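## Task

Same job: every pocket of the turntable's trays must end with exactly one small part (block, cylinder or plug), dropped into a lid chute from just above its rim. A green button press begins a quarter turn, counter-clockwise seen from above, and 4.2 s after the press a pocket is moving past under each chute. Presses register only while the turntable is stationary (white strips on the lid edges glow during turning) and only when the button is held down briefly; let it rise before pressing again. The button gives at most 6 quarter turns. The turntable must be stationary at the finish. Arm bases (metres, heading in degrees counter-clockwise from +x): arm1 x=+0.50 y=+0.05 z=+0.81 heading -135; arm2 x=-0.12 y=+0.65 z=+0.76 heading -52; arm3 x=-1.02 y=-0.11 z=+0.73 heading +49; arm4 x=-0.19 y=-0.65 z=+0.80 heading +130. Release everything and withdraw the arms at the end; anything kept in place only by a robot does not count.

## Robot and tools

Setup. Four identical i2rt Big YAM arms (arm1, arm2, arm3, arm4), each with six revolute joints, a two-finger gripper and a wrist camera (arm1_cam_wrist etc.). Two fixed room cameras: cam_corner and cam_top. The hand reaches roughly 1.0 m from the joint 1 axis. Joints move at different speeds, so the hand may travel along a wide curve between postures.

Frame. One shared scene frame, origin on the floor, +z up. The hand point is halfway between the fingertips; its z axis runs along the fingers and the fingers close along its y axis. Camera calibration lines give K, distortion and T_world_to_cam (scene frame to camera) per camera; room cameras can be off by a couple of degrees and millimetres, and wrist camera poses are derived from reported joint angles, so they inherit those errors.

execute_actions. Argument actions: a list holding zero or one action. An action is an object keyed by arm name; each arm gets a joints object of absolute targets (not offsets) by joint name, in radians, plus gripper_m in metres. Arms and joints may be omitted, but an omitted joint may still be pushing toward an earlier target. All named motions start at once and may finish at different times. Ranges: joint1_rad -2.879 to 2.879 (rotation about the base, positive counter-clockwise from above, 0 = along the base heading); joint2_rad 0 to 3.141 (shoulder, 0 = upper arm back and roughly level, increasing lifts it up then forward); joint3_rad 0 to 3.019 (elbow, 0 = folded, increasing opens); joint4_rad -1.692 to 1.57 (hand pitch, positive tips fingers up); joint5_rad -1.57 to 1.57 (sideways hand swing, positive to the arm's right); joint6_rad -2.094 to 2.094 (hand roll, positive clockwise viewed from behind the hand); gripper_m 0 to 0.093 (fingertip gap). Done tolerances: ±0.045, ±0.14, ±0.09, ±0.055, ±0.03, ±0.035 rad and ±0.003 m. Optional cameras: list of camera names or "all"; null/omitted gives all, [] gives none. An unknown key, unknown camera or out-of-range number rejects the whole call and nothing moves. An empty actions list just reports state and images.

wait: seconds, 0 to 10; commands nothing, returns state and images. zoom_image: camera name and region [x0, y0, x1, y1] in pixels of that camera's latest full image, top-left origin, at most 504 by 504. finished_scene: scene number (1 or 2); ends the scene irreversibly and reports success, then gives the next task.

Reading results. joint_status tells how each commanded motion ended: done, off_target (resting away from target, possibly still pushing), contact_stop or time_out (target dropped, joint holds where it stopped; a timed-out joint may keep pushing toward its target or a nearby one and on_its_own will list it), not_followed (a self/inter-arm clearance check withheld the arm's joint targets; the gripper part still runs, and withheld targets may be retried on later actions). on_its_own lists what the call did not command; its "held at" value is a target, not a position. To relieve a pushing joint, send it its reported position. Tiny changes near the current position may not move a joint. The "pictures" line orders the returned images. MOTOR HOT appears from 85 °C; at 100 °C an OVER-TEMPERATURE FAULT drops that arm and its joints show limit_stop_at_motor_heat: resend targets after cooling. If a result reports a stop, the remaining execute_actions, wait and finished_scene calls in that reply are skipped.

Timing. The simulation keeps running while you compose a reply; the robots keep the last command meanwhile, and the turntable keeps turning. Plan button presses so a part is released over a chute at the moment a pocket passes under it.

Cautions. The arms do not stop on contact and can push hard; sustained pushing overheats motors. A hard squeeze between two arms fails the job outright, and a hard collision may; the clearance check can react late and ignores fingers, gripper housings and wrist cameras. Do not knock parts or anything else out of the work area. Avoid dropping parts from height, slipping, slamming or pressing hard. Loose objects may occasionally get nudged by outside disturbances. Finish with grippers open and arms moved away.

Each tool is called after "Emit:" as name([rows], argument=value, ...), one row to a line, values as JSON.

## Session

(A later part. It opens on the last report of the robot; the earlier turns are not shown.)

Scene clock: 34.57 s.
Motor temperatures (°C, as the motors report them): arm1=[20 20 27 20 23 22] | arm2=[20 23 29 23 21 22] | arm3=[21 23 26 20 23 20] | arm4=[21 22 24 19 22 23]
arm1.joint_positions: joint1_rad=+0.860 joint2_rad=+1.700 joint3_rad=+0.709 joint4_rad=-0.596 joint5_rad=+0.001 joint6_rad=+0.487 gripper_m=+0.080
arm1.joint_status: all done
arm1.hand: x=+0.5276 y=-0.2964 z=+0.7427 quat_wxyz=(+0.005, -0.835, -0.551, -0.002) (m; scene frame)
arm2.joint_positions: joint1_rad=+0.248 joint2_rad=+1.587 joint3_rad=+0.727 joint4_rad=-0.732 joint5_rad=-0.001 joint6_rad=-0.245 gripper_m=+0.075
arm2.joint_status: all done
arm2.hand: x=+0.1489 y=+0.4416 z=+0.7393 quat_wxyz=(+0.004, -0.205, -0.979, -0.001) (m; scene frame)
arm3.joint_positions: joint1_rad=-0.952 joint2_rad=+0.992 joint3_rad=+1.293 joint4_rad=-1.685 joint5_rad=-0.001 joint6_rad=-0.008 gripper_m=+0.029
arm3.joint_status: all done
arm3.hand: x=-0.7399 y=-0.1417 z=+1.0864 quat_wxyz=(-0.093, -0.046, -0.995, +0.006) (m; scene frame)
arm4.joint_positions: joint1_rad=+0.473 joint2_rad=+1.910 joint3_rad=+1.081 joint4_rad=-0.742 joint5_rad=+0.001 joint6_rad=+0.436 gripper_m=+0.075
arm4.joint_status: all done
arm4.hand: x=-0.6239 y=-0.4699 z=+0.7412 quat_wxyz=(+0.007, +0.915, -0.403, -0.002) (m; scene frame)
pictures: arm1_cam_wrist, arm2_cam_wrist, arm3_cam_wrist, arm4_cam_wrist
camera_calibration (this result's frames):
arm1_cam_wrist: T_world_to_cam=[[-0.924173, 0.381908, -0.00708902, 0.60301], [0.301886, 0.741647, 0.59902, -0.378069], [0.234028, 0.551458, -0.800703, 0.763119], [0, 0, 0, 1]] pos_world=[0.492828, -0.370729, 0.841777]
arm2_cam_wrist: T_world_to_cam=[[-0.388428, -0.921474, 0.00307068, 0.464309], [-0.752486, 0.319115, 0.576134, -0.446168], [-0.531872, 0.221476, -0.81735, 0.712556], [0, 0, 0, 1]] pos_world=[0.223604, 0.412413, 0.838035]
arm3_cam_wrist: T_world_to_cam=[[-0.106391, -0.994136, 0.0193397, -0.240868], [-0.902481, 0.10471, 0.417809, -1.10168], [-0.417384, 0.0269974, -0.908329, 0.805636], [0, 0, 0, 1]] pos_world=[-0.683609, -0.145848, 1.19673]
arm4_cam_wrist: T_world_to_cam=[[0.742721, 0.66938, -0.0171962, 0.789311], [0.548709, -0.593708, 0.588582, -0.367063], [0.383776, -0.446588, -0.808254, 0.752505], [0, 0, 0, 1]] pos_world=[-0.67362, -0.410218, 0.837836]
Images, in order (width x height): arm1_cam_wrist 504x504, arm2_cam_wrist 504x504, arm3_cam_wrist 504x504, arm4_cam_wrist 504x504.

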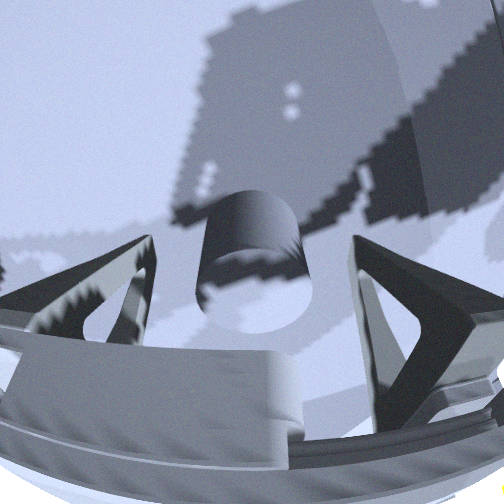

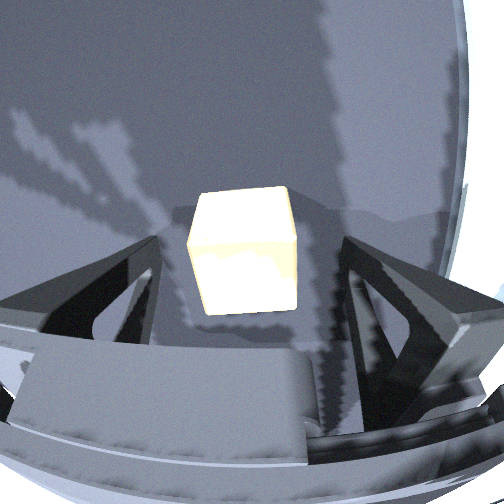

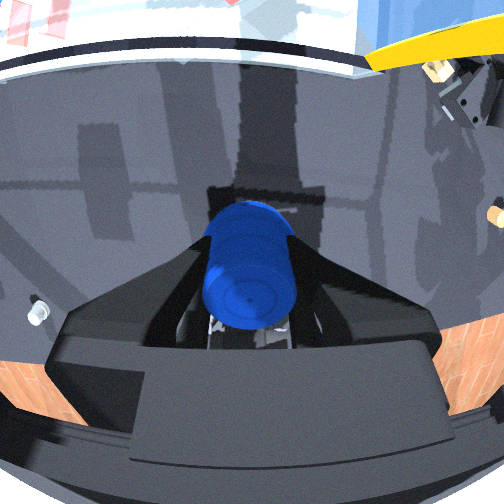

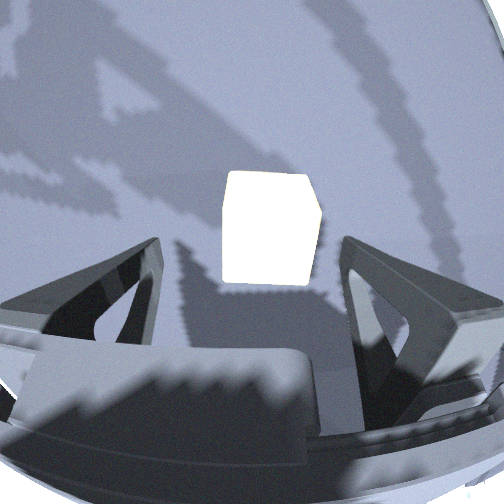

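Emit:
execute_actions([
  {"arm1":{"joints":{"gripper_m":0.022}},"arm2":{"joints":{"joint4_rad":-0.695,"gripper_m":0.016}},"arm4":{"joints":{"joint1_rad":0.446,"joint4_rad":-0.675,"gripper_m":0.015}}},
], cameras=["arm1_cam_wrist","arm2_cam_wrist","arm4_cam_wrist"])

Scene clock: 35.73 s.
Motor temperatures (°C, as the motors report them): arm1=[20 20 27 20 23 22] | arm2=[20 23 29 23 21 22] | arm3=[21 23 26 20 23 20] | arm4=[21 22 24 19 22 23]
arm1.joint_positions: joint1_rad=+0.860 joint2_rad=+1.700 joint3_rad=+0.709 joint4_rad=-0.596 joint5_rad=+0.001 joint6_rad=+0.487 gripper_m=+0.037
arm1.joint_status: gripper_m off_target (ended at +0.037, target +0.022)
arm1.hand: x=+0.5275 y=-0.2964 z=+0.7427 quat_wxyz=(+0.005, -0.835, -0.551, -0.002) (m; scene frame)
arm2.joint_positions: joint1_rad=+0.248 joint2_rad=+1.587 joint3_rad=+0.727 joint4_rad=-0.706 joint5_rad=+0.000 joint6_rad=-0.245 gripper_m=+0.032
arm2.joint_status: gripper_m off_target (ended at +0.032, target +0.016); the others done
arm2.hand: x=+0.1541 y=+0.4376 z=+0.7393 quat_wxyz=(-0.008, -0.205, -0.979, +0.005) (m; scene frame)
arm3.joint_positions: joint1_rad=-0.952 joint2_rad=+0.992 joint3_rad=+1.293 joint4_rad=-1.685 joint5_rad=-0.001 joint6_rad=-0.008 gripper_m=+0.029
arm3.joint_status: not commanded
arm3.hand: x=-0.7399 y=-0.1417 z=+1.0864 quat_wxyz=(-0.093, -0.046, -0.995, +0.006) (m; scene frame)
arm4.joint_positions: joint1_rad=+0.451 joint2_rad=+1.910 joint3_rad=+1.081 joint4_rad=-0.686 joint5_rad=+0.001 joint6_rad=+0.436 gripper_m=+0.032
arm4.joint_status: gripper_m off_target (ended at +0.032, target +0.015); the others done
arm4.hand: x=-0.6324 y=-0.4548 z=+0.7414 quat_wxyz=(+0.007, +0.910, -0.413, -0.030) (m; scene frame)
pictures: arm1_cam_wrist, arm2_cam_wrist, arm4_cam_wrist
camera_calibration (this result's frames):
arm1_cam_wrist: T_world_to_cam=[[-0.924177, 0.381904, -0.00674961, 0.602701], [0.30211, 0.741667, 0.598882, -0.378055], [0.233721, 0.551434, -0.800809, 0.763371], [0, 0, 0, 1]] pos_world=[0.4928, -0.370732, 0.841793]
arm2_cam_wrist: T_world_to_cam=[[-0.388152, -0.921538, 0.0102798, 0.457221], [-0.76445, 0.328177, 0.554901, -0.427437], [-0.514736, 0.207528, -0.831853, 0.730414], [0, 0, 0, 1]] pos_world=[0.226688, 0.41004, 0.840082]
arm4_cam_wrist: T_world_to_cam=[[0.756634, 0.652539, -0.0412003, 0.804442], [0.563691, -0.61909, 0.54679, -0.324669], [0.331295, -0.436945, -0.836255, 0.7547], [0, 0, 0, 1]] pos_world=[-0.675684, -0.396167, 0.841791]
Images, in order (width x height): arm1_cam_wrist 504x504, arm2_cam_wrist 504x504, arm4_cam_wrist 504x504.

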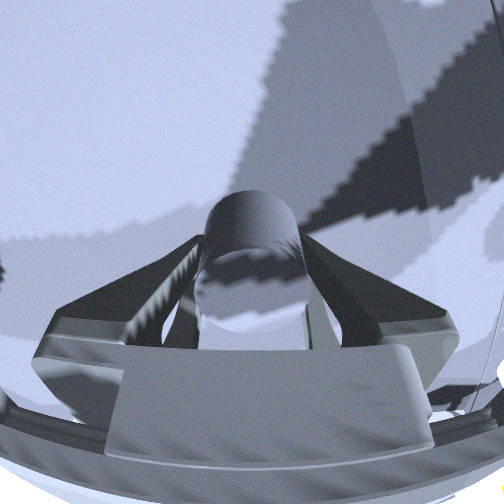

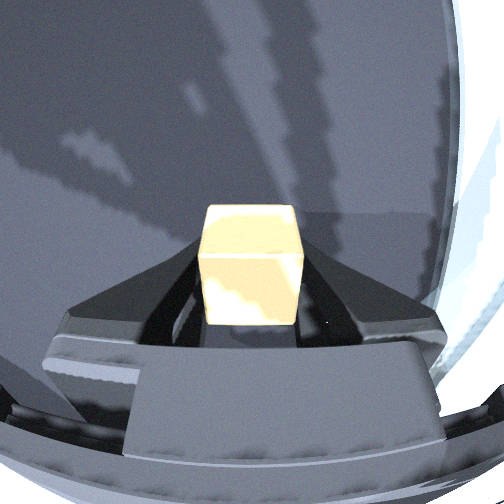

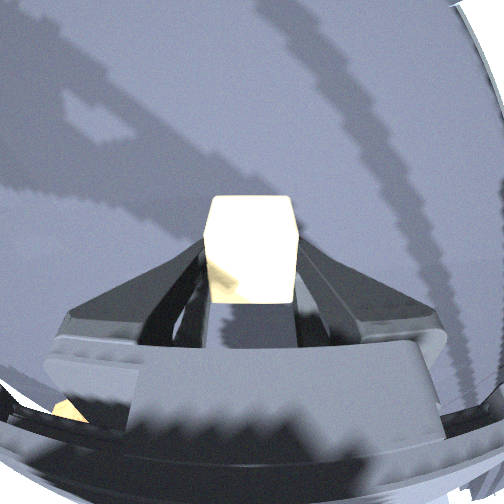

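Emit:
execute_actions([
  {"arm1":{"joints":{"joint1_rad":-0.229,"joint2_rad":1.585,"joint3_rad":1.355,"joint4_rad":-1.27}},"arm2":{"joints":{"joint2_rad":1.29,"joint3_rad":1.2,"joint4_rad":-1.5,"joint6_rad":0.17}},"arm3":{"joints":{"joint1_rad":-0.50,"joint2_rad":1.65,"joint3_rad":1.69,"joint4_rad":-1.57}},"arm4":{"joints":{"joint2_rad":1.43,"joint3_rad":1.185,"joint4_rad":-1.31,"joint6_rad":0.25}}},
])

Scene clock: 37.87 s.
Motor temperatures (°C, as the motors report them): arm1=[20 20 28 20 23 22] | arm2=[20 23 29 23 21 22] | arm3=[21 23 27 20 23 20] | arm4=[21 22 24 19 22 23]
arm1.joint_positions: joint1_rad=-0.233 joint2_rad=+1.603 joint3_rad=+1.307 joint4_rad=-1.256 joint5_rad=+0.001 joint6_rad=+0.487 gripper_m=+0.037
arm1.joint_status: all done
arm1.hand: x=+0.0996 y=-0.2033 z=+0.9598 quat_wxyz=(-0.007, -0.999, -0.036, +0.008) (m; scene frame)
arm2.joint_positions: joint1_rad=+0.248 joint2_rad=+1.276 joint3_rad=+1.171 joint4_rad=-1.491 joint5_rad=+0.000 joint6_rad=+0.155 gripper_m=+0.032
arm2.joint_status: all done
arm2.hand: x=+0.1548 y=+0.4379 z=+0.9936 quat_wxyz=(+0.005, -0.395, -0.919, +0.000) (m; scene frame)
arm3.joint_positions: joint1_rad=-0.494 joint2_rad=+1.655 joint3_rad=+1.647 joint4_rad=-1.571 joint5_rad=+0.001 joint6_rad=-0.008 gripper_m=+0.029
arm3.joint_status: all done
arm3.hand: x=-0.5505 y=+0.0616 z=+0.9829 quat_wxyz=(+0.004, +0.182, -0.983, +0.003) (m; scene frame)
arm4.joint_positions: joint1_rad=+0.451 joint2_rad=+1.410 joint3_rad=+1.161 joint4_rad=-1.302 joint5_rad=+0.001 joint6_rad=+0.259 gripper_m=+0.032
arm4.joint_status: all done
arm4.hand: x=-0.5569 y=-0.4844 z=+0.9783 quat_wxyz=(+0.006, +0.943, -0.331, -0.013) (m; scene frame)
pictures: arm1_cam_wrist, arm2_cam_wrist, arm3_cam_wrist, arm4_cam_wrist, cam_corner, cam_top
camera_calibration (this result's frames):
arm1_cam_wrist: T_world_to_cam=[[-0.0858739, 0.995977, -0.0256015, 0.232583], [0.812548, 0.084882, 0.576681, -0.610917], [0.576534, 0.0287194, -0.816568, 0.860562], [0, 0, 0, 1]] pos_world=[0.0202285, -0.204506, 1.06097]
arm2_cam_wrist: T_world_to_cam=[[-0.716162, -0.697902, 0.00666755, 0.411607], [-0.566754, 0.587106, 0.578011, -0.73508], [-0.407309, 0.410171, -0.816002, 0.821081], [0, 0, 0, 1]] pos_world=[0.212602, 0.382047, 1.09214]
arm3_cam_wrist: T_world_to_cam=[[0.347763, -0.937335, 0.0215302, 0.227743], [-0.763373, -0.269739, 0.586944, -0.975337], [-0.544356, -0.220553, -0.809341, 0.633243], [0, 0, 0, 1]] pos_world=[-0.479037, 0.0900489, 1.08007]
arm4_cam_wrist: T_world_to_cam=[[0.630705, 0.77569, -0.0226996, 0.747786], [0.645156, -0.507864, 0.570831, -0.439412], [0.43126, -0.374671, -0.820754, 0.985511], [0, 0, 0, 1]] pos_world=[-0.613155, -0.43397, 1.07667]
Images, in order (width x height): arm1_cam_wrist 504x504, arm2_cam_wrist 504x504, arm3_cam_wrist 504x504, arm4_cam_wrist 504x504, cam_corner 896x504, cam_top 896x504.

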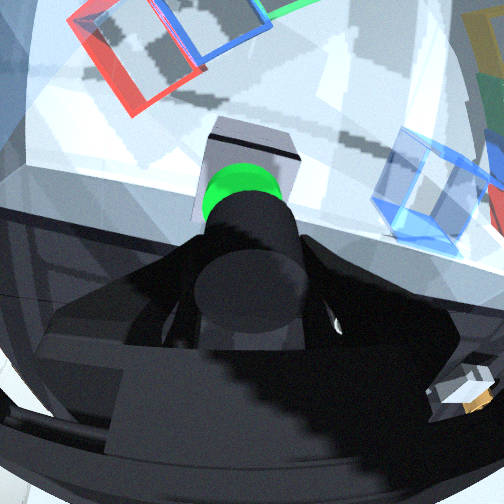

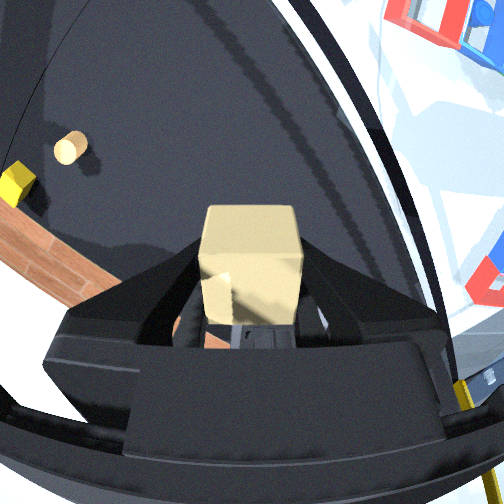

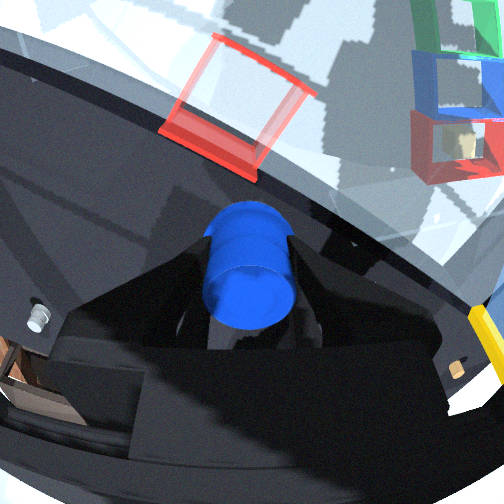

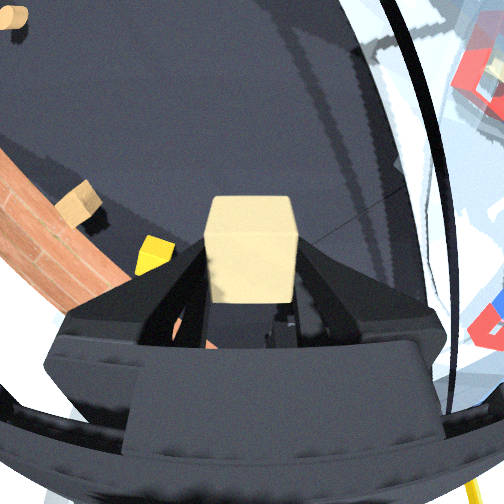

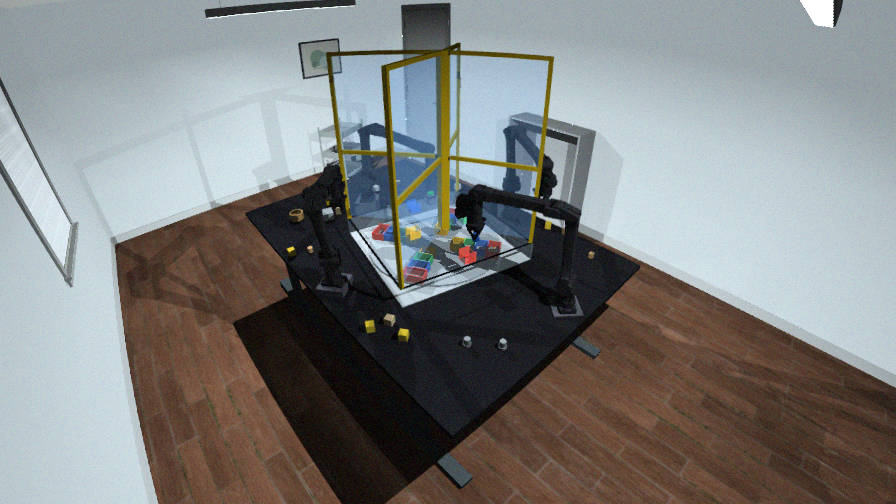

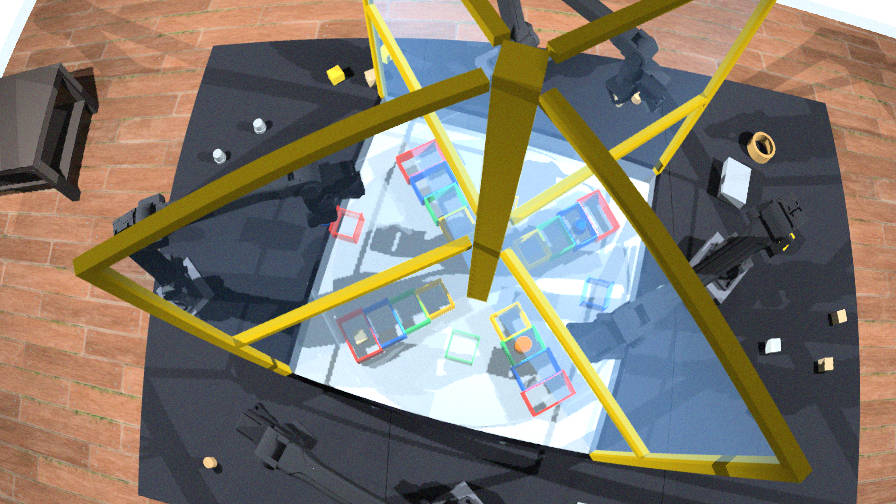

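Emit:
execute_actions(actions=[], cameras=[])

Emit:
execute_actions([
  {"arm1":{"joints":{"joint2_rad":1.712}},"arm2":{"joints":{"joint1_rad":-0.682,"joint2_rad":1.335,"joint3_rad":1.53,"joint4_rad":-1.69}},"arm3":{"joints":{"joint1_rad":-0.478,"joint2_rad":1.75,"joint4_rad":-1.455}},"arm4":{"joints":{"joint1_rad":-0.628}}},
], cameras=["arm3_cam_wrist","cam_top"])

Scene clock: 38.23 s.
Motor temperatures (°C, as the motors report them): arm1=[20 20 28 20 23 22] | arm2=[20 23 29 23 21 22] | arm3=[21 23 27 20 23 20] | arm4=[21 22 25 19 22 23]
arm1.joint_positions: joint1_rad=-0.233 joint2_rad=+1.603 joint3_rad=+1.307 joint4_rad=-1.256 joint5_rad=+0.001 joint6_rad=+0.487 gripper_m=+0.037
arm1.joint_status: all done
arm1.hand: x=+0.0996 y=-0.2033 z=+0.9598 quat_wxyz=(-0.007, -0.999, -0.036, +0.008) (m; scene frame)
arm2.joint_positions: joint1_rad=+0.248 joint2_rad=+1.276 joint3_rad=+1.171 joint4_rad=-1.491 joint5_rad=+0.000 joint6_rad=+0.155 gripper_m=+0.032
arm2.joint_status: all done
arm2.hand: x=+0.1548 y=+0.4379 z=+0.9936 quat_wxyz=(+0.005, -0.395, -0.919, +0.000) (m; scene frame)
arm3.joint_positions: joint1_rad=-0.494 joint2_rad=+1.655 joint3_rad=+1.647 joint4_rad=-1.571 joint5_rad=+0.001 joint6_rad=-0.008 gripper_m=+0.029
arm3.joint_status: all done
arm3.hand: x=-0.5505 y=+0.0616 z=+0.9829 quat_wxyz=(+0.004, +0.182, -0.983, +0.003) (m; scene frame)
arm4.joint_positions: joint1_rad=+0.451 joint2_rad=+1.410 joint3_rad=+1.161 joint4_rad=-1.302 joint5_rad=+0.001 joint6_rad=+0.259 gripper_m=+0.032
arm4.joint_status: all done
arm4.hand: x=-0.5569 y=-0.4844 z=+0.9783 quat_wxyz=(+0.006, +0.943, -0.331, -0.013) (m; scene frame)
pictures: none
No camera images: the call's "cameras" was empty. Leave "cameras" out to get every camera's image.

Scene clock: 39.80 s.
Motor temperatures (°C, as the motors report them): arm1=[20 20 28 20 23 22] | arm2=[20 23 30 23 21 22] | arm3=[21 23 27 20 23 20] | arm4=[21 22 25 19 22 23]
arm1.joint_positions: joint1_rad=-0.233 joint2_rad=+1.679 joint3_rad=+1.329 joint4_rad=-1.270 joint5_rad=+0.000 joint6_rad=+0.487 gripper_m=+0.037
arm1.joint_status: all done
arm1.hand: x=+0.0955 y=-0.2061 z=+0.9332 quat_wxyz=(+0.010, -0.999, -0.036, -0.021) (m; scene frame)
arm2.joint_positions: joint1_rad=-0.686 joint2_rad=+1.341 joint3_rad=+1.492 joint4_rad=-1.681 joint5_rad=+0.000 joint6_rad=+0.156 gripper_m=+0.032
arm2.joint_status: all done
arm2.hand: x=-0.1317 y=+0.2643 z=+1.0923 quat_wxyz=(-0.023, -0.766, -0.642, +0.013) (m; scene frame)
arm3.joint_positions: joint1_rad=-0.484 joint2_rad=+1.749 joint3_rad=+1.647 joint4_rad=-1.463 joint5_rad=+0.001 joint6_rad=-0.008 gripper_m=+0.029
arm3.joint_status: all done
arm3.hand: x=-0.5185 y=+0.0789 z=+0.9364 quat_wxyz=(-0.003, +0.186, -0.982, +0.001) (m; scene frame)
arm4.joint_positions: joint1_rad=-0.631 joint2_rad=+1.416 joint3_rad=+1.161 joint4_rad=-1.302 joint5_rad=+0.001 joint6_rad=+0.258 gripper_m=+0.032
arm4.joint_status: all done
arm4.hand: x=-0.2170 y=-0.2454 z=+0.9703 quat_wxyz=(+0.003, +0.639, -0.769, -0.004) (m; scene frame)
pictures: arm3_cam_wrist, cam_top
camera_calibration (this result's frames):
arm3_cam_wrist: T_world_to_cam=[[0.356438, -0.934071, 0.0215033, 0.238052], [-0.7686, -0.280054, 0.575172, -0.90988], [-0.53123, -0.221541, -0.81775, 0.631574], [0, 0, 0, 1]] pos_world=[-0.448674, 0.107461, 1.03469]
Images, in order (width x height): arm3_cam_wrist 504x504, cam_top 896x504.

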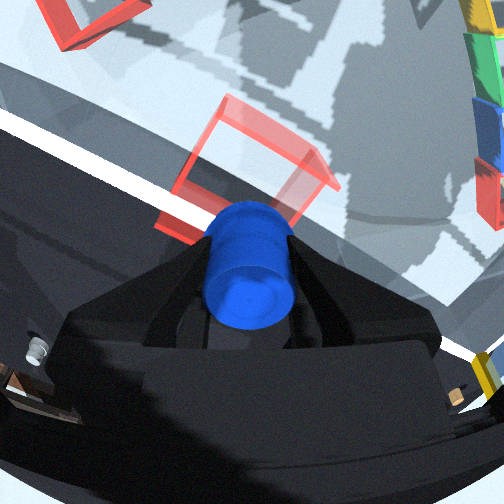

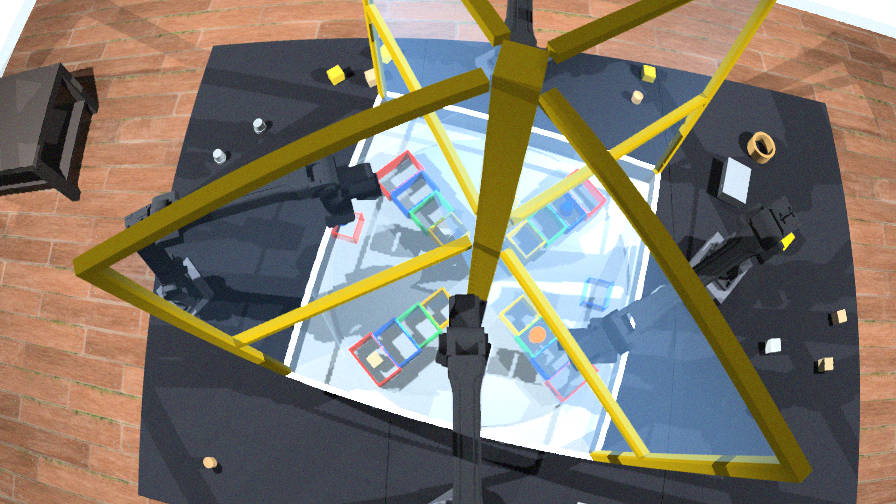

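Emit:
execute_actions([
  {"arm1":{"joints":{"joint1_rad":-0.506,"joint2_rad":1.46,"joint3_rad":1.145,"joint4_rad":-1.24}},"arm2":{"joints":{"joint2_rad":1.715,"joint4_rad":-1.377}},"arm4":{"joints":{"joint2_rad":1.525,"joint4_rad":-1.178}}},
], cameras=["arm1_cam_wrist","arm2_cam_wrist","arm4_cam_wrist"])

Scene clock: 41.20 s.
Motor temperatures (°C, as the motors report them): arm1=[20 20 28 20 23 22] | arm2=[20 23 30 23 21 22] | arm3=[21 23 27 20 23 20] | arm4=[21 22 25 19 22 23]
arm1.joint_positions: joint1_rad=-0.510 joint2_rad=+1.467 joint3_rad=+1.142 joint4_rad=-1.239 joint5_rad=+0.002 joint6_rad=+0.487 gripper_m=+0.037
arm1.joint_status: all done
arm1.hand: x=+0.1025 y=-0.0678 z=+0.9559 quat_wxyz=(-0.003, -0.995, +0.102, +0.003) (m; scene frame)
arm2.joint_positions: joint1_rad=-0.686 joint2_rad=+1.725 joint3_rad=+1.496 joint4_rad=-1.385 joint5_rad=+0.000 joint6_rad=+0.156 gripper_m=+0.032
arm2.joint_status: all done
arm2.hand: x=-0.1326 y=+0.1432 z=+0.9293 quat_wxyz=(+0.009, -0.767, -0.642, -0.014) (m; scene frame)
arm3.joint_positions: joint1_rad=-0.484 joint2_rad=+1.749 joint3_rad=+1.647 joint4_rad=-1.463 joint5_rad=+0.001 joint6_rad=-0.008 gripper_m=+0.029
arm3.joint_status: not commanded
arm3.hand: x=-0.5185 y=+0.0789 z=+0.9364 quat_wxyz=(-0.003, +0.186, -0.982, +0.001) (m; scene frame)
arm4.joint_positions: joint1_rad=-0.631 joint2_rad=+1.524 joint3_rad=+1.161 joint4_rad=-1.188 joint5_rad=+0.001 joint6_rad=+0.258 gripper_m=+0.032
arm4.joint_status: all done
arm4.hand: x=-0.2196 y=-0.2156 z=+0.9275 quat_wxyz=(+0.001, +0.639, -0.769, -0.007) (m; scene frame)
pictures: arm1_cam_wrist, arm2_cam_wrist, arm4_cam_wrist
camera_calibration (this result's frames):
arm1_cam_wrist: T_world_to_cam=[[0.191096, 0.981386, -0.0190573, 0.0621228], [0.79702, -0.143806, 0.586582, -0.645853], [0.572923, -0.127283, -0.809665, 0.835034], [0, 0, 0, 1]] pos_world=[0.0244761, -0.0475584, 1.05613]
arm2_cam_wrist: T_world_to_cam=[[-0.986854, 0.161594, -0.00241711, -0.14996], [0.128287, 0.79237, 0.5964, -0.642123], [0.0982898, 0.58825, -0.802684, 0.801642], [0, 0, 0, 1]] pos_world=[-0.144406, 0.0614659, 1.02606]
arm4_cam_wrist: T_world_to_cam=[[0.981447, -0.191157, -0.0148738, 0.186686], [-0.147032, -0.800146, 0.581505, -0.73838], [-0.12306, -0.568529, -0.813407, 0.728704], [0, 0, 0, 1]] pos_world=[-0.202114, -0.140836, 1.02488]
Images, in order (width x height): arm1_cam_wrist 504x504, arm2_cam_wrist 504x504, arm4_cam_wrist 504x504.

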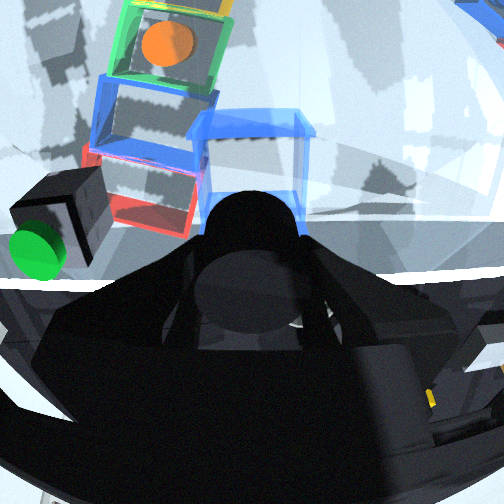

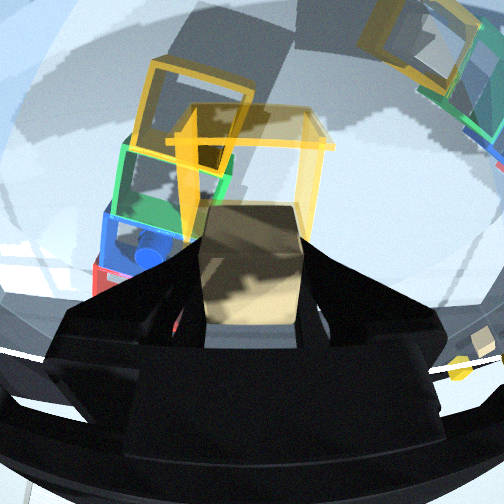

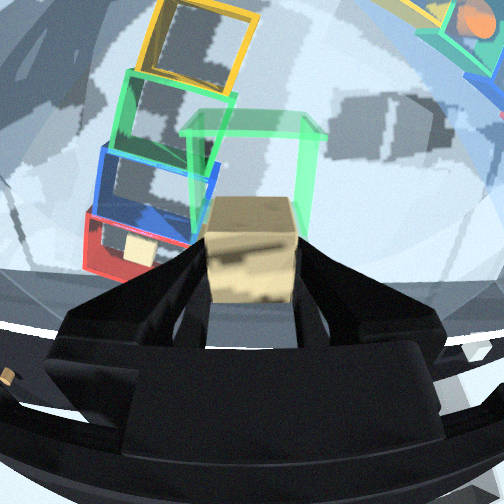

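Emit:
wait(seconds=1.14)

Emit:
execute_actions([
  {"arm1":{"joints":{"gripper_m":0.065}},"arm2":{"joints":{"gripper_m":0.06}},"arm3":{"joints":{"gripper_m":0.06}},"arm4":{"joints":{"gripper_m":0.06}}},
])

Scene clock: 42.43 s.
Motor temperatures (°C, as the motors report them): arm1=[20 20 28 20 23 22] | arm2=[20 23 30 23 21 22] | arm3=[21 23 27 20 23 20] | arm4=[21 22 25 19 22 23]
arm1.joint_positions: joint1_rad=-0.510 joint2_rad=+1.467 joint3_rad=+1.142 joint4_rad=-1.239 joint5_rad=+0.002 joint6_rad=+0.487 gripper_m=+0.037
arm1.joint_status: all done
arm1.hand: x=+0.1025 y=-0.0678 z=+0.9559 quat_wxyz=(-0.003, -0.995, +0.102, +0.003) (m; scene frame)
arm2.joint_positions: joint1_rad=-0.686 joint2_rad=+1.725 joint3_rad=+1.496 joint4_rad=-1.385 joint5_rad=+0.000 joint6_rad=+0.156 gripper_m=+0.032
arm2.joint_status: all done
arm2.hand: x=-0.1326 y=+0.1432 z=+0.9293 quat_wxyz=(+0.009, -0.767, -0.642, -0.014) (m; scene frame)
arm3.joint_positions: joint1_rad=-0.484 joint2_rad=+1.749 joint3_rad=+1.647 joint4_rad=-1.463 joint5_rad=+0.001 joint6_rad=-0.008 gripper_m=+0.029
arm3.joint_status: not commanded
arm3.hand: x=-0.5185 y=+0.0789 z=+0.9364 quat_wxyz=(-0.003, +0.186, -0.982, +0.001) (m; scene frame)
arm4.joint_positions: joint1_rad=-0.631 joint2_rad=+1.524 joint3_rad=+1.161 joint4_rad=-1.188 joint5_rad=+0.001 joint6_rad=+0.258 gripper_m=+0.032
arm4.joint_status: all done
arm4.hand: x=-0.2196 y=-0.2156 z=+0.9275 quat_wxyz=(+0.001, +0.639, -0.769, -0.007) (m; scene frame)
wait: 1.17 s; at rest by 0.20 s
pictures: arm1_cam_wrist, arm2_cam_wrist, arm3_cam_wrist, arm4_cam_wrist, cam_corner, cam_top
camera_calibration (this result's frames):
arm1_cam_wrist: T_world_to_cam=[[0.191096, 0.981386, -0.0190573, 0.0621228], [0.79702, -0.143806, 0.586582, -0.645853], [0.572923, -0.127283, -0.809665, 0.835034], [0, 0, 0, 1]] pos_world=[0.0244761, -0.0475584, 1.05613]
arm2_cam_wrist: T_world_to_cam=[[-0.986854, 0.161594, -0.00241711, -0.14996], [0.128287, 0.79237, 0.5964, -0.642123], [0.0982898, 0.58825, -0.802684, 0.801642], [0, 0, 0, 1]] pos_world=[-0.144406, 0.0614659, 1.02606]
arm3_cam_wrist: T_world_to_cam=[[0.356438, -0.934071, 0.0215033, 0.238052], [-0.7686, -0.280054, 0.575172, -0.90988], [-0.53123, -0.221541, -0.81775, 0.631574], [0, 0, 0, 1]] pos_world=[-0.448674, 0.107461, 1.03469]
arm4_cam_wrist: T_world_to_cam=[[0.981447, -0.191157, -0.0148738, 0.186686], [-0.147032, -0.800146, 0.581505, -0.73838], [-0.12306, -0.568529, -0.813407, 0.728704], [0, 0, 0, 1]] pos_world=[-0.202114, -0.140836, 1.02488]
Images, in order (width x height): arm1_cam_wrist 504x504, arm2_cam_wrist 504x504, arm3_cam_wrist 504x504, arm4_cam_wrist 504x504, cam_corner 896x504, cam_top 896x504.

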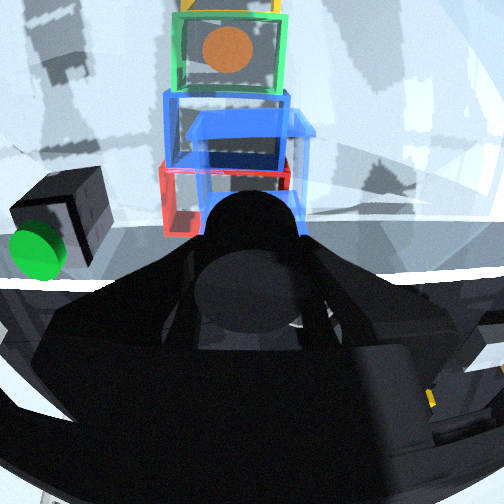

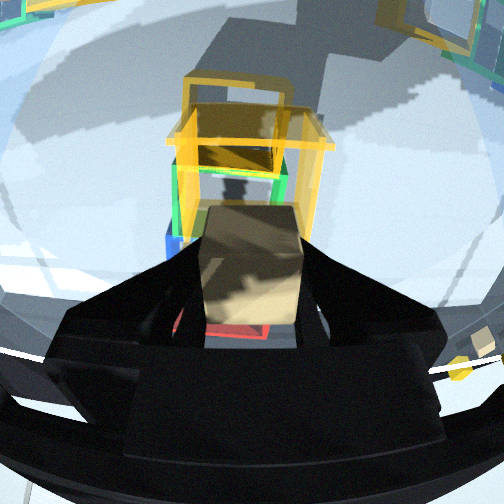

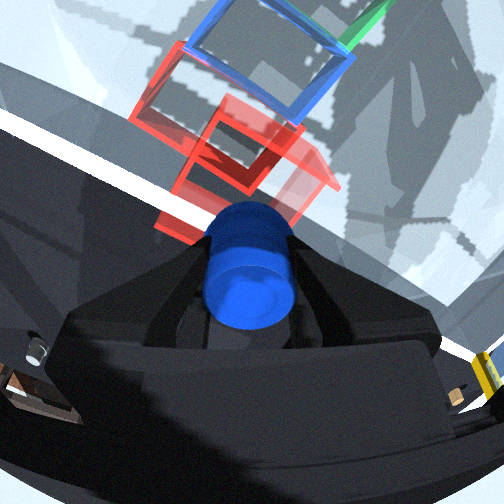

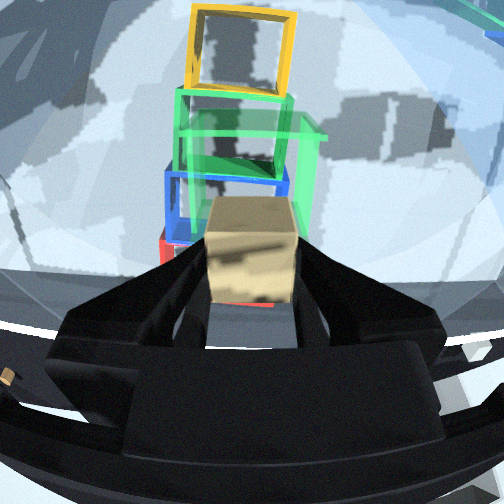

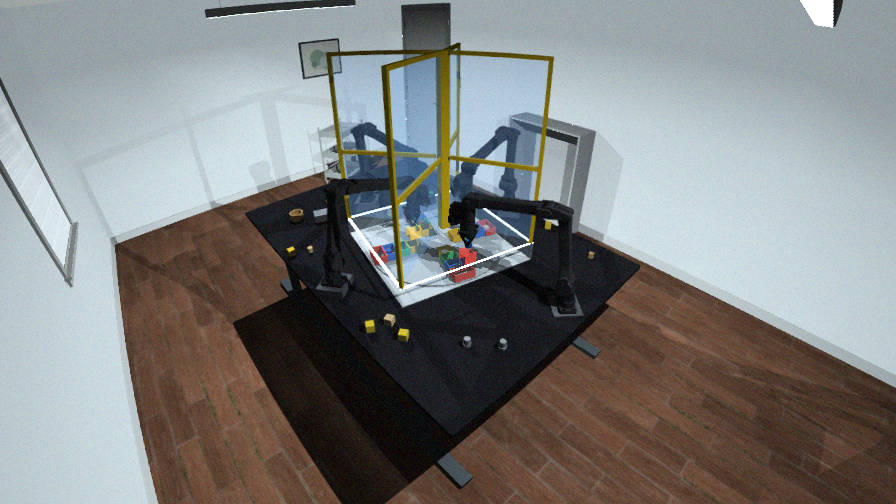

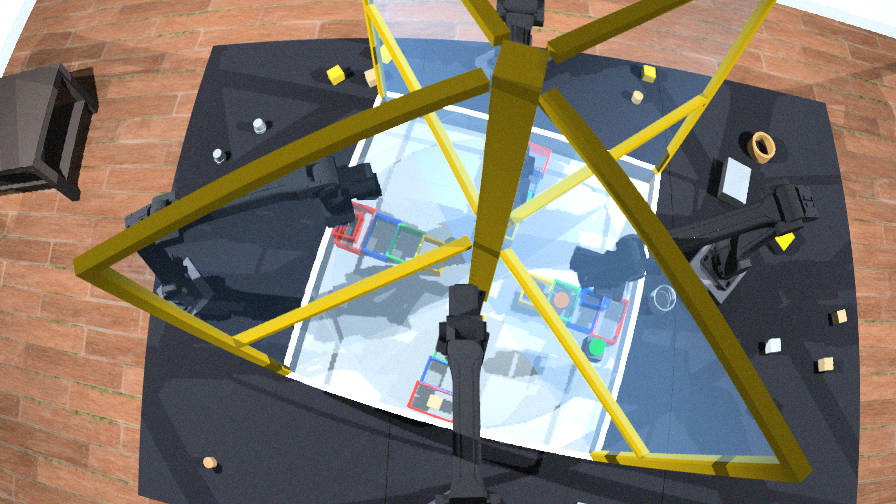

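Scene clock: 43.03 s.
Motor temperatures (°C, as the motors report them): arm1=[20 20 28 20 23 22] | arm2=[20 23 30 23 21 22] | arm3=[21 23 28 20 23 20] | arm4=[21 22 25 19 22 23]
arm1.joint_positions: joint1_rad=-0.510 joint2_rad=+1.467 joint3_rad=+1.142 joint4_rad=-1.239 joint5_rad=+0.002 joint6_rad=+0.487 gripper_m=+0.065
arm1.joint_status: all done
arm1.hand: x=+0.1025 y=-0.0678 z=+0.9559 quat_wxyz=(-0.003, -0.995, +0.102, +0.003) (m; scene frame)
arm2.joint_positions: joint1_rad=-0.686 joint2_rad=+1.725 joint3_rad=+1.496 joint4_rad=-1.385 joint5_rad=+0.000 joint6_rad=+0.156 gripper_m=+0.060
arm2.joint_status: all done
arm2.hand: x=-0.1326 y=+0.1432 z=+0.9293 quat_wxyz=(+0.009, -0.767, -0.642, -0.014) (m; scene frame)
arm3.joint_positions: joint1_rad=-0.484 joint2_rad=+1.749 joint3_rad=+1.647 joint4_rad=-1.463 joint5_rad=+0.001 joint6_rad=-0.008 gripper_m=+0.060
arm3.joint_status: all done
arm3.hand: x=-0.5185 y=+0.0789 z=+0.9364 quat_wxyz=(-0.003, +0.186, -0.982, +0.001) (m; scene frame)
arm4.joint_positions: joint1_rad=-0.631 joint2_rad=+1.524 joint3_rad=+1.161 joint4_rad=-1.188 joint5_rad=+0.001 joint6_rad=+0.258 gripper_m=+0.060
arm4.joint_status: all done
arm4.hand: x=-0.2196 y=-0.2156 z=+0.9275 quat_wxyz=(+0.001, +0.639, -0.769, -0.007) (m; scene frame)
pictures: arm1_cam_wrist, arm2_cam_wrist, arm3_cam_wrist, arm4_cam_wrist, cam_corner, cam_top
camera_calibration (this result's frames):
arm1_cam_wrist: T_world_to_cam=[[0.191096, 0.981386, -0.0190573, 0.0621228], [0.79702, -0.143806, 0.586582, -0.645853], [0.572923, -0.127283, -0.809665, 0.835034], [0, 0, 0, 1]] pos_world=[0.0244761, -0.0475584, 1.05613]
arm2_cam_wrist: T_world_to_cam=[[-0.986854, 0.161594, -0.00241711, -0.14996], [0.128287, 0.79237, 0.5964, -0.642123], [0.0982898, 0.58825, -0.802684, 0.801642], [0, 0, 0, 1]] pos_world=[-0.144406, 0.0614659, 1.02606]
arm3_cam_wrist: T_world_to_cam=[[0.356438, -0.934071, 0.0215033, 0.238052], [-0.7686, -0.280054, 0.575172, -0.90988], [-0.53123, -0.221541, -0.81775, 0.631574], [0, 0, 0, 1]] pos_world=[-0.448674, 0.107461, 1.03469]
arm4_cam_wrist: T_world_to_cam=[[0.981447, -0.191157, -0.0148738, 0.186686], [-0.147032, -0.800146, 0.581505, -0.73838], [-0.12306, -0.568529, -0.813407, 0.728704], [0, 0, 0, 1]] pos_world=[-0.202114, -0.140836, 1.02488]
Images, in order (width x height): arm1_cam_wrist 504x504, arm2_cam_wrist 504x504, arm3_cam_wrist 504x504, arm4_cam_wrist 504x504, cam_corner 896x504, cam_top 896x504.

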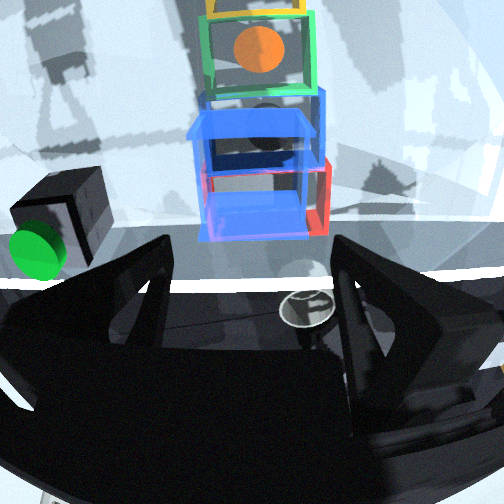

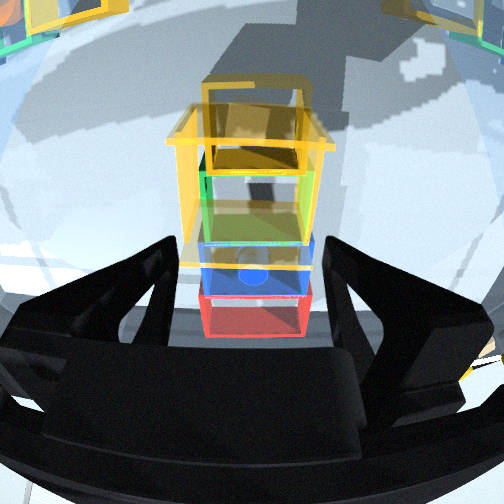

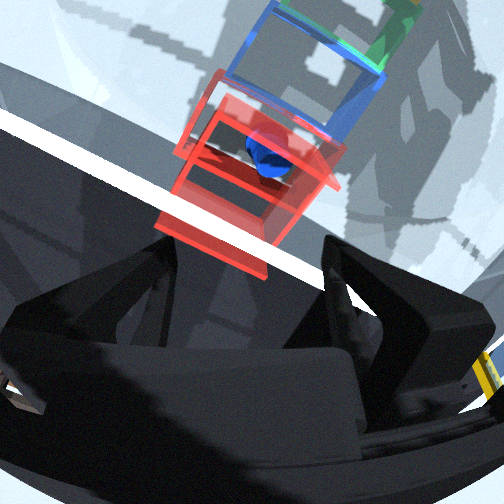

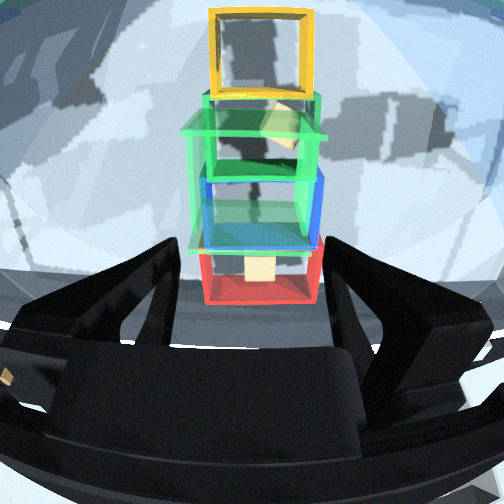

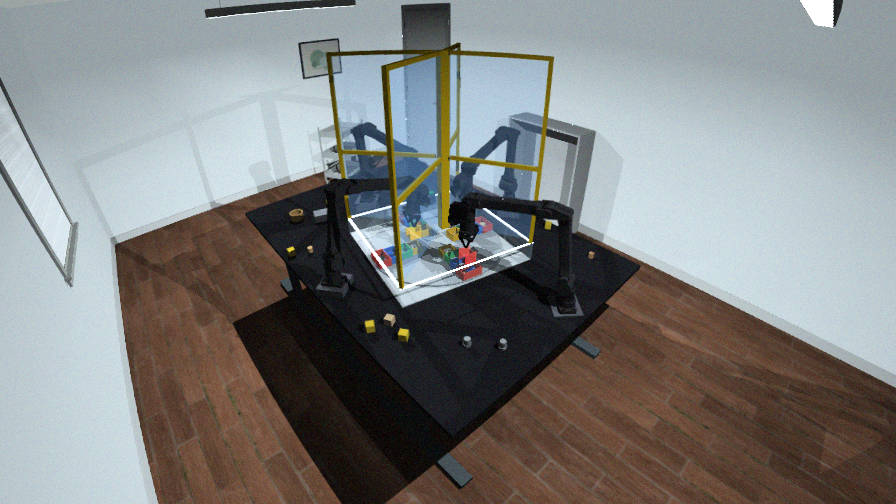

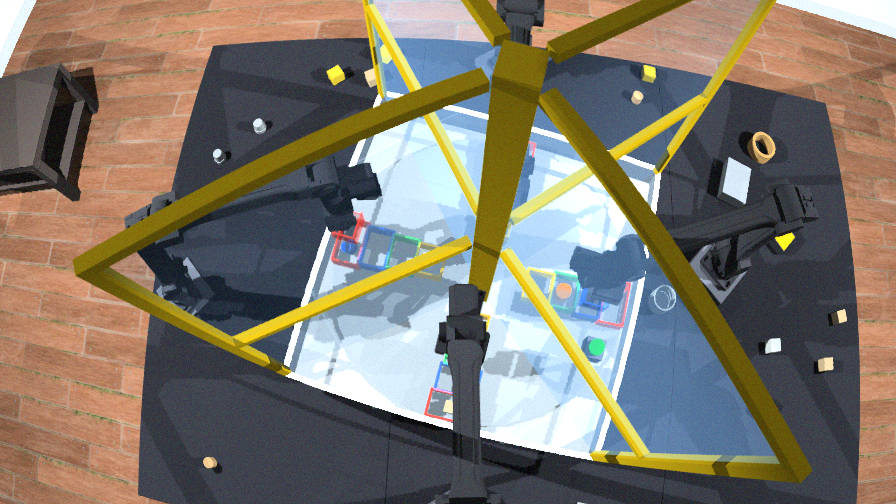

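Emit:
execute_actions([
  {"arm1":{"joints":{"joint1_rad":1.268,"joint6_rad":1.11,"gripper_m":0.088}},"arm2":{"joints":{"joint1_rad":0.782,"joint2_rad":1.28,"joint3_rad":1.05,"gripper_m":0.08}},"arm3":{"joints":{"joint1_rad":0.423,"gripper_m":0.08}},"arm4":{"joints":{"joint1_rad":1.005,"joint2_rad":1.24,"joint3_rad":0.90,"joint4_rad":-1.24,"joint6_rad":-0.44,"gripper_m":0.088}}},
])

Scene clock: 46.17 s.
Motor temperatures (°C, as the motors report them): arm1=[20 20 28 20 23 22] | arm2=[20 23 30 23 21 22] | arm3=[21 23 28 20 23 20] | arm4=[21 22 25 19 22 23]
arm1.joint_positions: joint1_rad=+1.272 joint2_rad=+1.467 joint3_rad=+1.142 joint4_rad=-1.239 joint5_rad=+0.001 joint6_rad=+1.094 gripper_m=+0.088
arm1.joint_status: all done
arm1.hand: x=+0.6954 y=-0.3179 z=+0.9571 quat_wxyz=(-0.005, -0.885, -0.466, +0.001) (m; scene frame)
arm2.joint_positions: joint1_rad=+0.785 joint2_rad=+1.279 joint3_rad=+1.065 joint4_rad=-1.377 joint5_rad=+0.000 joint6_rad=+0.157 gripper_m=+0.080
arm2.joint_status: all done
arm2.hand: x=+0.2216 y=+0.6101 z=+0.9513 quat_wxyz=(+0.005, -0.138, -0.990, +0.005) (m; scene frame)
arm3.joint_positions: joint1_rad=+0.428 joint2_rad=+1.749 joint3_rad=+1.647 joint4_rad=-1.456 joint5_rad=-0.001 joint6_rad=-0.008 gripper_m=+0.080
arm3.joint_status: all done
arm3.hand: x=-0.8648 y=+0.4028 z=+0.9351 quat_wxyz=(-0.004, +0.600, -0.800, -0.003) (m; scene frame)
arm4.joint_positions: joint1_rad=+1.005 joint2_rad=+1.244 joint3_rad=+0.902 joint4_rad=-1.234 joint5_rad=+0.001 joint6_rad=-0.430 gripper_m=+0.088
arm4.joint_status: all done
arm4.hand: x=-0.5086 y=-0.6924 z=+0.9419 quat_wxyz=(+0.004, +0.960, +0.281, -0.004) (m; scene frame)
pictures: arm1_cam_wrist, arm2_cam_wrist, arm3_cam_wrist, arm4_cam_wrist, cam_corner, cam_top
camera_calibration (this result's frames):
arm1_cam_wrist: T_world_to_cam=[[-0.832233, 0.554027, -0.0210266, 0.771939], [0.439219, 0.68197, 0.584811, -0.642141], [0.33834, 0.477464, -0.810897, 0.821026], [0, 0, 0, 1]] pos_world=[0.646687, -0.381765, 1.05753]
arm2_cam_wrist: T_world_to_cam=[[-0.259729, -0.965588, 0.0134601, 0.635652], [-0.786992, 0.219726, 0.57651, -0.499513], [-0.559628, 0.139143, -0.816979, 0.943235], [0, 0, 0, 1]] pos_world=[0.299845, 0.592289, 1.05002]
arm3_cam_wrist: T_world_to_cam=[[0.956759, -0.290296, 0.0184377, 0.926844], [-0.248301, -0.782048, 0.571618, -0.429047], [-0.151519, -0.551479, -0.820313, 0.981989], [0, 0, 0, 1]] pos_world=[-0.84451, 0.47507, 1.0337]
arm4_cam_wrist: T_world_to_cam=[[-0.532268, 0.846525, -0.00929994, 0.322772], [0.687172, 0.438436, 0.579283, 0.113255], [0.494455, 0.301943, -0.815073, 1.35218], [0, 0, 0, 1]] pos_world=[-0.574615, -0.73117, 1.03952]
Images, in order (width x height): arm1_cam_wrist 504x504, arm2_cam_wrist 504x504, arm3_cam_wrist 504x504, arm4_cam_wrist 504x504, cam_corner 896x504, cam_top 896x504.

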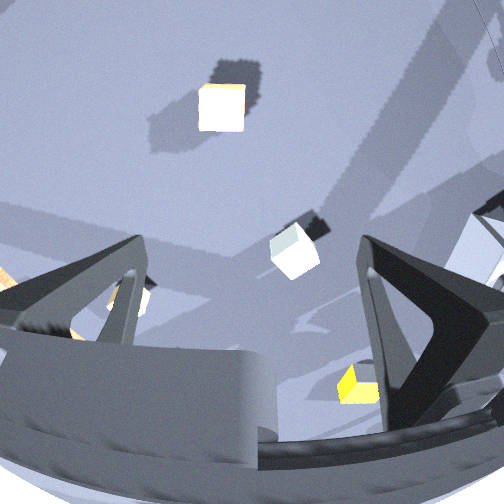

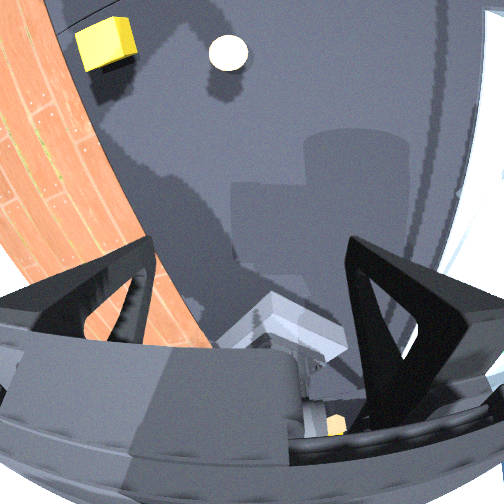

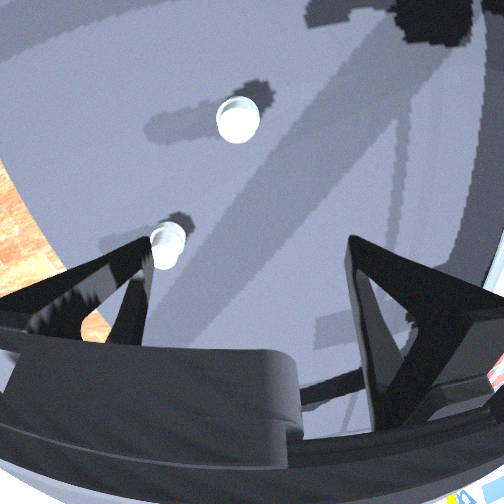

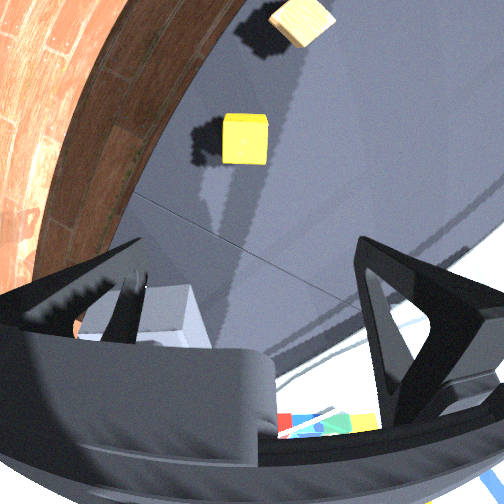

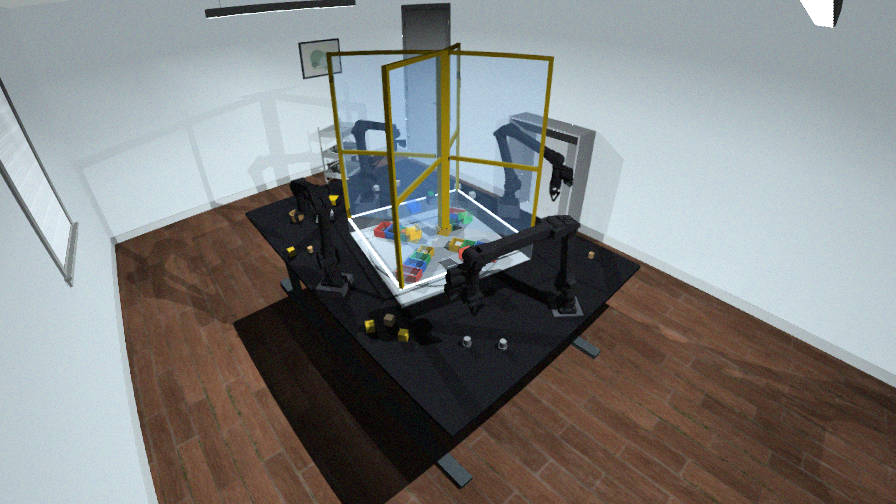

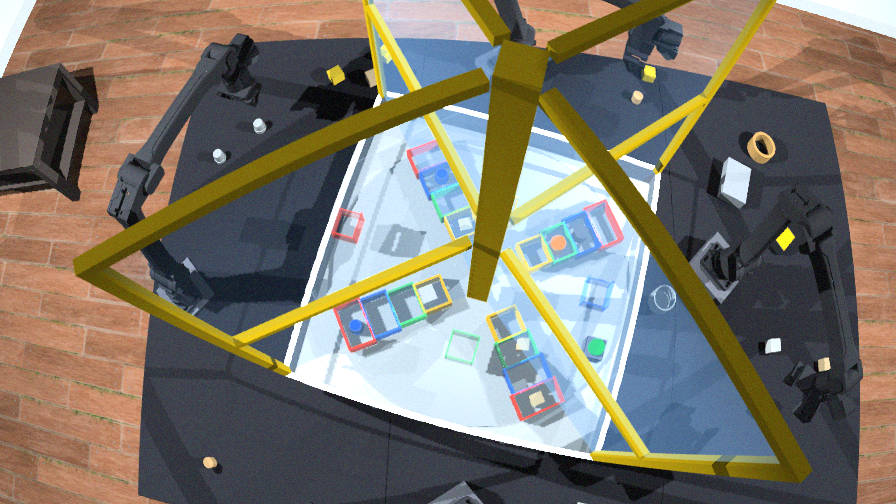

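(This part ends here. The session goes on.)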